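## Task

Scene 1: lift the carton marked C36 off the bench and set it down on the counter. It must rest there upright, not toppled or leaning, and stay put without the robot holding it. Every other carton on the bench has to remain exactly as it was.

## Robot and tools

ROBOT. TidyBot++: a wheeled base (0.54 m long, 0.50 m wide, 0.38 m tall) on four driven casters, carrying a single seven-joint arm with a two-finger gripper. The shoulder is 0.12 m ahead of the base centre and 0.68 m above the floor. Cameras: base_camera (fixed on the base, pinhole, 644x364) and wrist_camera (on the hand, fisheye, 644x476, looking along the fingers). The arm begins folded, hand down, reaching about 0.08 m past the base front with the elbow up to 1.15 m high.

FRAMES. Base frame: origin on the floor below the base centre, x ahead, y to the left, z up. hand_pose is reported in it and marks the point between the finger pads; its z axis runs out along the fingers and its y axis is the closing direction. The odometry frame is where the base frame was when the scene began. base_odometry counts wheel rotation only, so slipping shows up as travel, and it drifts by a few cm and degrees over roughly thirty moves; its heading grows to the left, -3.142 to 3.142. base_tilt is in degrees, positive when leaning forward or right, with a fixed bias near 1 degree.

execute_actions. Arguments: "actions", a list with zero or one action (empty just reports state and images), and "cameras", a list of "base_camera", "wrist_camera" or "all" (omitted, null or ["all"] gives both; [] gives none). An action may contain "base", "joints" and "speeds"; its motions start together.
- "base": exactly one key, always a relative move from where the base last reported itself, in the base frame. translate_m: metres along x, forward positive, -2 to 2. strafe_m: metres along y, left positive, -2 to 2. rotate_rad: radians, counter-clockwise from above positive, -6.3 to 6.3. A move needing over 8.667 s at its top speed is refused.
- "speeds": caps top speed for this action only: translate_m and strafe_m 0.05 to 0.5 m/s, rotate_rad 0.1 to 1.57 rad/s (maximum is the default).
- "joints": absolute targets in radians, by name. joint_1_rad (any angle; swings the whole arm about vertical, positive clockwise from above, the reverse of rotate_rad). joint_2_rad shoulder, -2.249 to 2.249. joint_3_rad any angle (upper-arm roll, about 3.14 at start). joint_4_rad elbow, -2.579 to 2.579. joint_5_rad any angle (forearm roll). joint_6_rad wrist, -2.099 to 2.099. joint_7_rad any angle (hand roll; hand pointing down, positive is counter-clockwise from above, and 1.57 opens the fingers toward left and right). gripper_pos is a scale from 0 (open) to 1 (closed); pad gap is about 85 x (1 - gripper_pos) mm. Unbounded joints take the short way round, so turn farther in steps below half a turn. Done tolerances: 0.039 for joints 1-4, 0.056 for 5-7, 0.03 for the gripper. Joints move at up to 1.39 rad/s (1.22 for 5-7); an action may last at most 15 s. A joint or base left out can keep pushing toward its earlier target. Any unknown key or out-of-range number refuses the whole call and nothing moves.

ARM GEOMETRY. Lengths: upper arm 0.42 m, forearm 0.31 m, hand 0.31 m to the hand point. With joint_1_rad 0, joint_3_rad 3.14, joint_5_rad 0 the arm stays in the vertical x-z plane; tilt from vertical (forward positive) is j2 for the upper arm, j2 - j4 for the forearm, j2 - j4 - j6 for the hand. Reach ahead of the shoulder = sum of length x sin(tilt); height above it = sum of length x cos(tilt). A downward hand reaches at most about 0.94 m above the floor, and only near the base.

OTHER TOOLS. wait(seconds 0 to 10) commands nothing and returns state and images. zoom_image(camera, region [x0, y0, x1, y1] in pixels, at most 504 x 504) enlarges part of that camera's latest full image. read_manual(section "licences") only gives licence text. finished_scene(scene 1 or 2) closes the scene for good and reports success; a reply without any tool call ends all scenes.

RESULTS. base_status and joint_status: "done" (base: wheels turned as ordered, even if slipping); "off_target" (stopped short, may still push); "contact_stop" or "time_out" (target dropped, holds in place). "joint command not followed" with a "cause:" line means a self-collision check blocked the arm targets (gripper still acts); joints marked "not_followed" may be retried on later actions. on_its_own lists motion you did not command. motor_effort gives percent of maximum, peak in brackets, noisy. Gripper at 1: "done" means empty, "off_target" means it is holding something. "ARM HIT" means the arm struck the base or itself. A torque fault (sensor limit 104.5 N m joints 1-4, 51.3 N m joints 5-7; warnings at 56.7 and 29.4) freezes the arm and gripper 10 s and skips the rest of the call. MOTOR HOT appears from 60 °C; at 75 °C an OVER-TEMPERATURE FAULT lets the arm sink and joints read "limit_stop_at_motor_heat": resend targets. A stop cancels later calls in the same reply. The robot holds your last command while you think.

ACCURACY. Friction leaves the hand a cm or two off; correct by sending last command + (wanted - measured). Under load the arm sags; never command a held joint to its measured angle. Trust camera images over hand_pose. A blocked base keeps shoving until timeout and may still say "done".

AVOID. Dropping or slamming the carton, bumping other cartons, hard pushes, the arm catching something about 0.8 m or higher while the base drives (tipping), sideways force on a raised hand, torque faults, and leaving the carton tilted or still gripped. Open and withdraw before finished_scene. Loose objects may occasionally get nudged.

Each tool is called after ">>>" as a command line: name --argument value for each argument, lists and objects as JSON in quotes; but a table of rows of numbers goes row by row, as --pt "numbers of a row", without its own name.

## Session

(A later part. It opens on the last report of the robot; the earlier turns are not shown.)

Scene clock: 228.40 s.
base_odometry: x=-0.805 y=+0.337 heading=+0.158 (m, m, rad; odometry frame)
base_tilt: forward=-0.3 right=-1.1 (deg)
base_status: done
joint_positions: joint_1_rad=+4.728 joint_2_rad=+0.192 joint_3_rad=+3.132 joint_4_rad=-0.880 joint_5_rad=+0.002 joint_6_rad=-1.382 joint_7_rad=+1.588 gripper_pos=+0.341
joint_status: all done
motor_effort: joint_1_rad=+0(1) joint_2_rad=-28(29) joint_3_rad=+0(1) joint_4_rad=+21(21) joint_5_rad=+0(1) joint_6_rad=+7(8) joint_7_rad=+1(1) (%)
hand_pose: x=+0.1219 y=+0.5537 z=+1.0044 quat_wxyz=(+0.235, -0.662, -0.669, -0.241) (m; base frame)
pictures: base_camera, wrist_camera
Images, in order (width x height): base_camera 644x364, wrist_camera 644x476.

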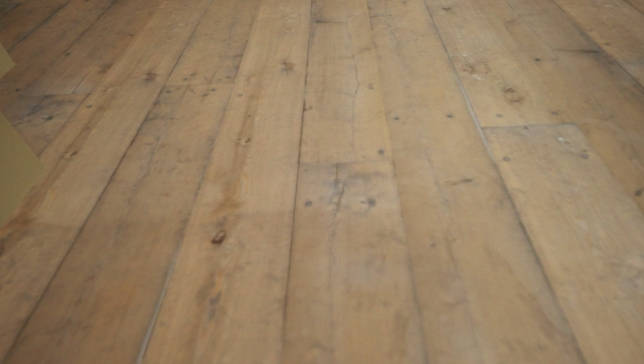

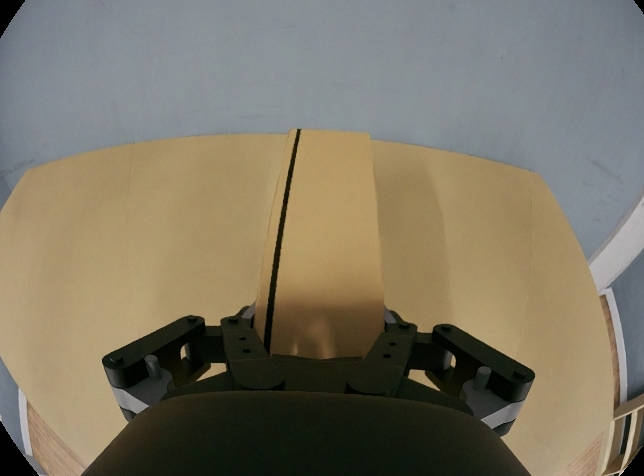

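>>> execute_actions --actions '[{"joints":{"joint_2_rad":0.3,"joint_4_rad":-0.86,"joint_6_rad":-1.38}}]' --cameras '["wrist_camera"]'

Scene clock: 235.73 s.
base_odometry: x=-0.805 y=+0.337 heading=+0.158 (m, m, rad; odometry frame)
base_tilt: forward=-0.3 right=-1.1 (deg)
base_status: not commanded
joint_positions: joint_1_rad=+4.728 joint_2_rad=+0.296 joint_3_rad=+3.132 joint_4_rad=-0.880 joint_5_rad=+0.002 joint_6_rad=-1.382 joint_7_rad=+1.588 gripper_pos=+0.341
joint_status: all done
motor_effort: joint_1_rad=-1(1) joint_2_rad=-33(36) joint_3_rad=+0(0) joint_4_rad=+21(23) joint_5_rad=+0(0) joint_6_rad=+6(6) joint_7_rad=+1(1) (%)
hand_pose: x=+0.1224 y=+0.5843 z=+0.9455 quat_wxyz=(+0.201, -0.674, -0.681, -0.205) (m; base frame)
pictures: wrist_camera
Images, in order (width x height): wrist_camera 644x476.

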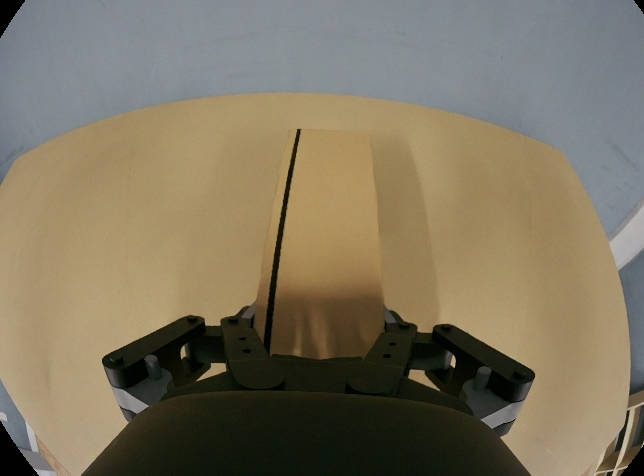

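>>> execute_actions --actions '[{"joints":{"joint_2_rad":0.335}}]' --cameras '["wrist_camera"]'

Scene clock: 239.00 s.
base_odometry: x=-0.805 y=+0.337 heading=+0.158 (m, m, rad; odometry frame)
base_tilt: forward=-0.3 right=-1.1 (deg)
base_status: not commanded
joint_positions: joint_1_rad=+4.728 joint_2_rad=+0.318 joint_3_rad=+3.132 joint_4_rad=-0.880 joint_5_rad=+0.002 joint_6_rad=-1.382 joint_7_rad=+1.588 gripper_pos=+0.341
joint_status: all done
motor_effort: joint_1_rad=+0(0) joint_2_rad=-34(35) joint_3_rad=+0(0) joint_4_rad=+21(21) joint_5_rad=+0(0) joint_6_rad=+5(6) joint_7_rad=+0(1) (%)
hand_pose: x=+0.1225 y=+0.5900 z=+0.9325 quat_wxyz=(+0.194, -0.676, -0.683, -0.198) (m; base frame)
pictures: wrist_camera
Images, in order (width x height): wrist_camera 644x476.

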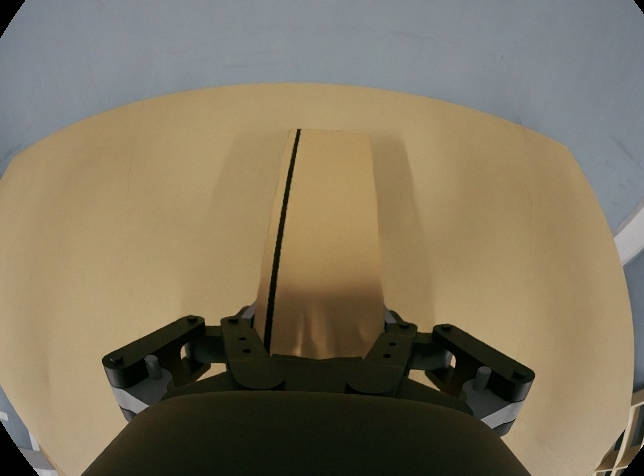

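>>> execute_actions --actions '[{"joints":{"joint_2_rad":0.385,"joint_6_rad":-1.33}}]' --cameras '["wrist_camera"]'

Scene clock: 242.07 s.
base_odometry: x=-0.805 y=+0.337 heading=+0.158 (m, m, rad; odometry frame)
base_tilt: forward=-0.3 right=-1.0 (deg)
base_status: not commanded
joint_positions: joint_1_rad=+4.728 joint_2_rad=+0.333 joint_3_rad=+3.132 joint_4_rad=-0.869 joint_5_rad=+0.002 joint_6_rad=-1.363 joint_7_rad=+1.588 gripper_pos=+0.341
joint_status: joint_2_rad off_target (ended at +0.333, target +0.385); the others done
motor_effort: joint_1_rad=+0(1) joint_2_rad=-29(33) joint_3_rad=+0(0) joint_4_rad=+18(21) joint_5_rad=+0(0) joint_6_rad=+6(6) joint_7_rad=+1(1) (%)
hand_pose: x=+0.1226 y=+0.6002 z=+0.9319 quat_wxyz=(+0.199, -0.674, -0.681, -0.203) (m; base frame)
pictures: wrist_camera
Images, in order (width x height): wrist_camera 644x476.

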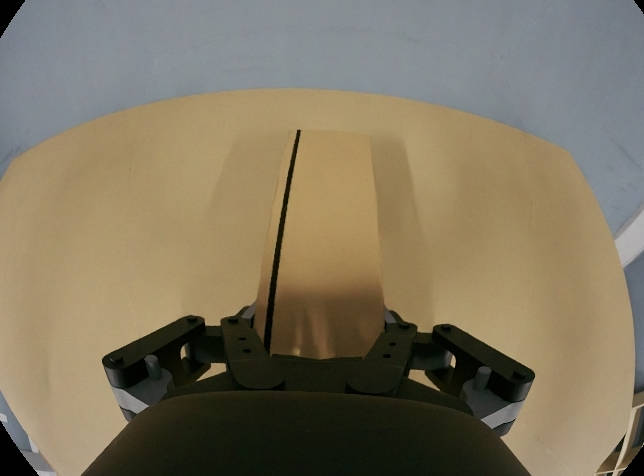

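Contact. Release.

>>> execute_actions --actions '[{"joints":{"joint_2_rad":0.345,"gripper_pos":0.0}}]' --cameras '["wrist_camera"]'

>>> execute_actions --actions '[{"joints":{"joint_2_rad":0.05,"joint_4_rad":-0.9}}]' --cameras '["wrist_camera"]'

Scene clock: 246.87 s.
base_odometry: x=-0.805 y=+0.337 heading=+0.158 (m, m, rad; odometry frame)
base_tilt: forward=-0.3 right=-1.1 (deg)
base_status: not commanded
joint_positions: joint_1_rad=+4.728 joint_2_rad=+0.332 joint_3_rad=+3.132 joint_4_rad=-0.869 joint_5_rad=+0.002 joint_6_rad=-1.359 joint_7_rad=+1.588 gripper_pos=+0.000
joint_status: all done
motor_effort: joint_1_rad=+0(0) joint_2_rad=-34(34) joint_3_rad=+0(0) joint_4_rad=+21(21) joint_5_rad=+0(0) joint_6_rad=+5(6) joint_7_rad=+1(0) (%)
hand_pose: x=+0.1226 y=+0.6011 z=+0.9332 quat_wxyz=(+0.201, -0.674, -0.681, -0.205) (m; base frame)
pictures: wrist_camera
Images, in order (width x height): wrist_camera 644x476.

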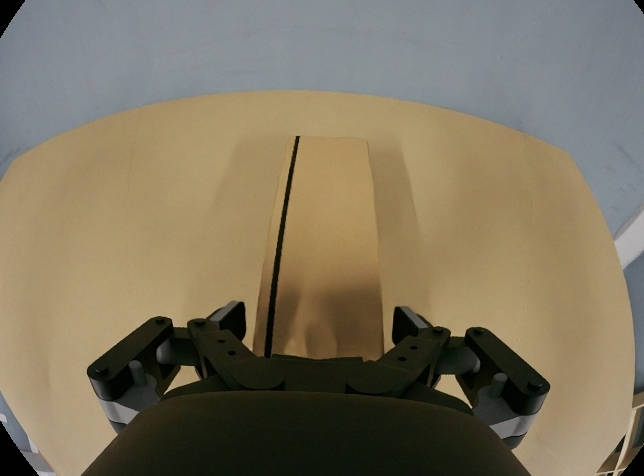

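Scene clock: 248.47 s.
base_odometry: x=-0.805 y=+0.337 heading=+0.158 (m, m, rad; odometry frame)
base_tilt: forward=-0.4 right=-1.1 (deg)
base_status: not commanded
joint_positions: joint_1_rad=+4.728 joint_2_rad=+0.043 joint_3_rad=+3.132 joint_4_rad=-0.876 joint_5_rad=+0.002 joint_6_rad=-1.359 joint_7_rad=+1.588 gripper_pos=+0.000
joint_status: all done
motor_effort: joint_1_rad=+0(0) joint_2_rad=-21(37) joint_3_rad=+0(0) joint_4_rad=+19(22) joint_5_rad=+0(0) joint_6_rad=+7(7) joint_7_rad=+0(0) (%)
hand_pose: x=+0.1211 y=+0.5046 z=+1.0904 quat_wxyz=(+0.292, -0.639, -0.646, -0.300) (m; base frame)
pictures: wrist_camera
Images, in order (width x height): wrist_camera 644x476.

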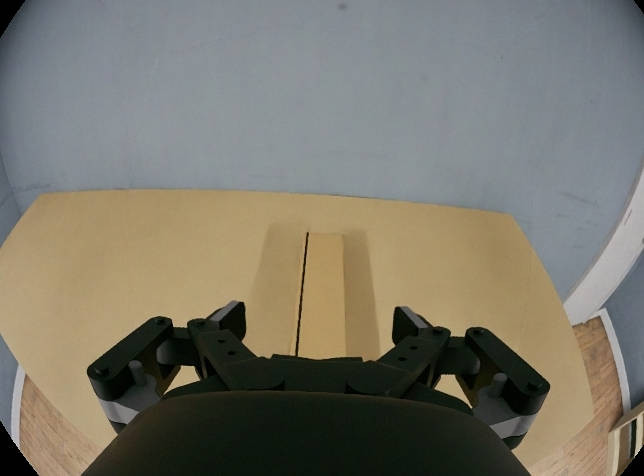

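>>> finished_scene --scene 1

The scene is finished: the task was done.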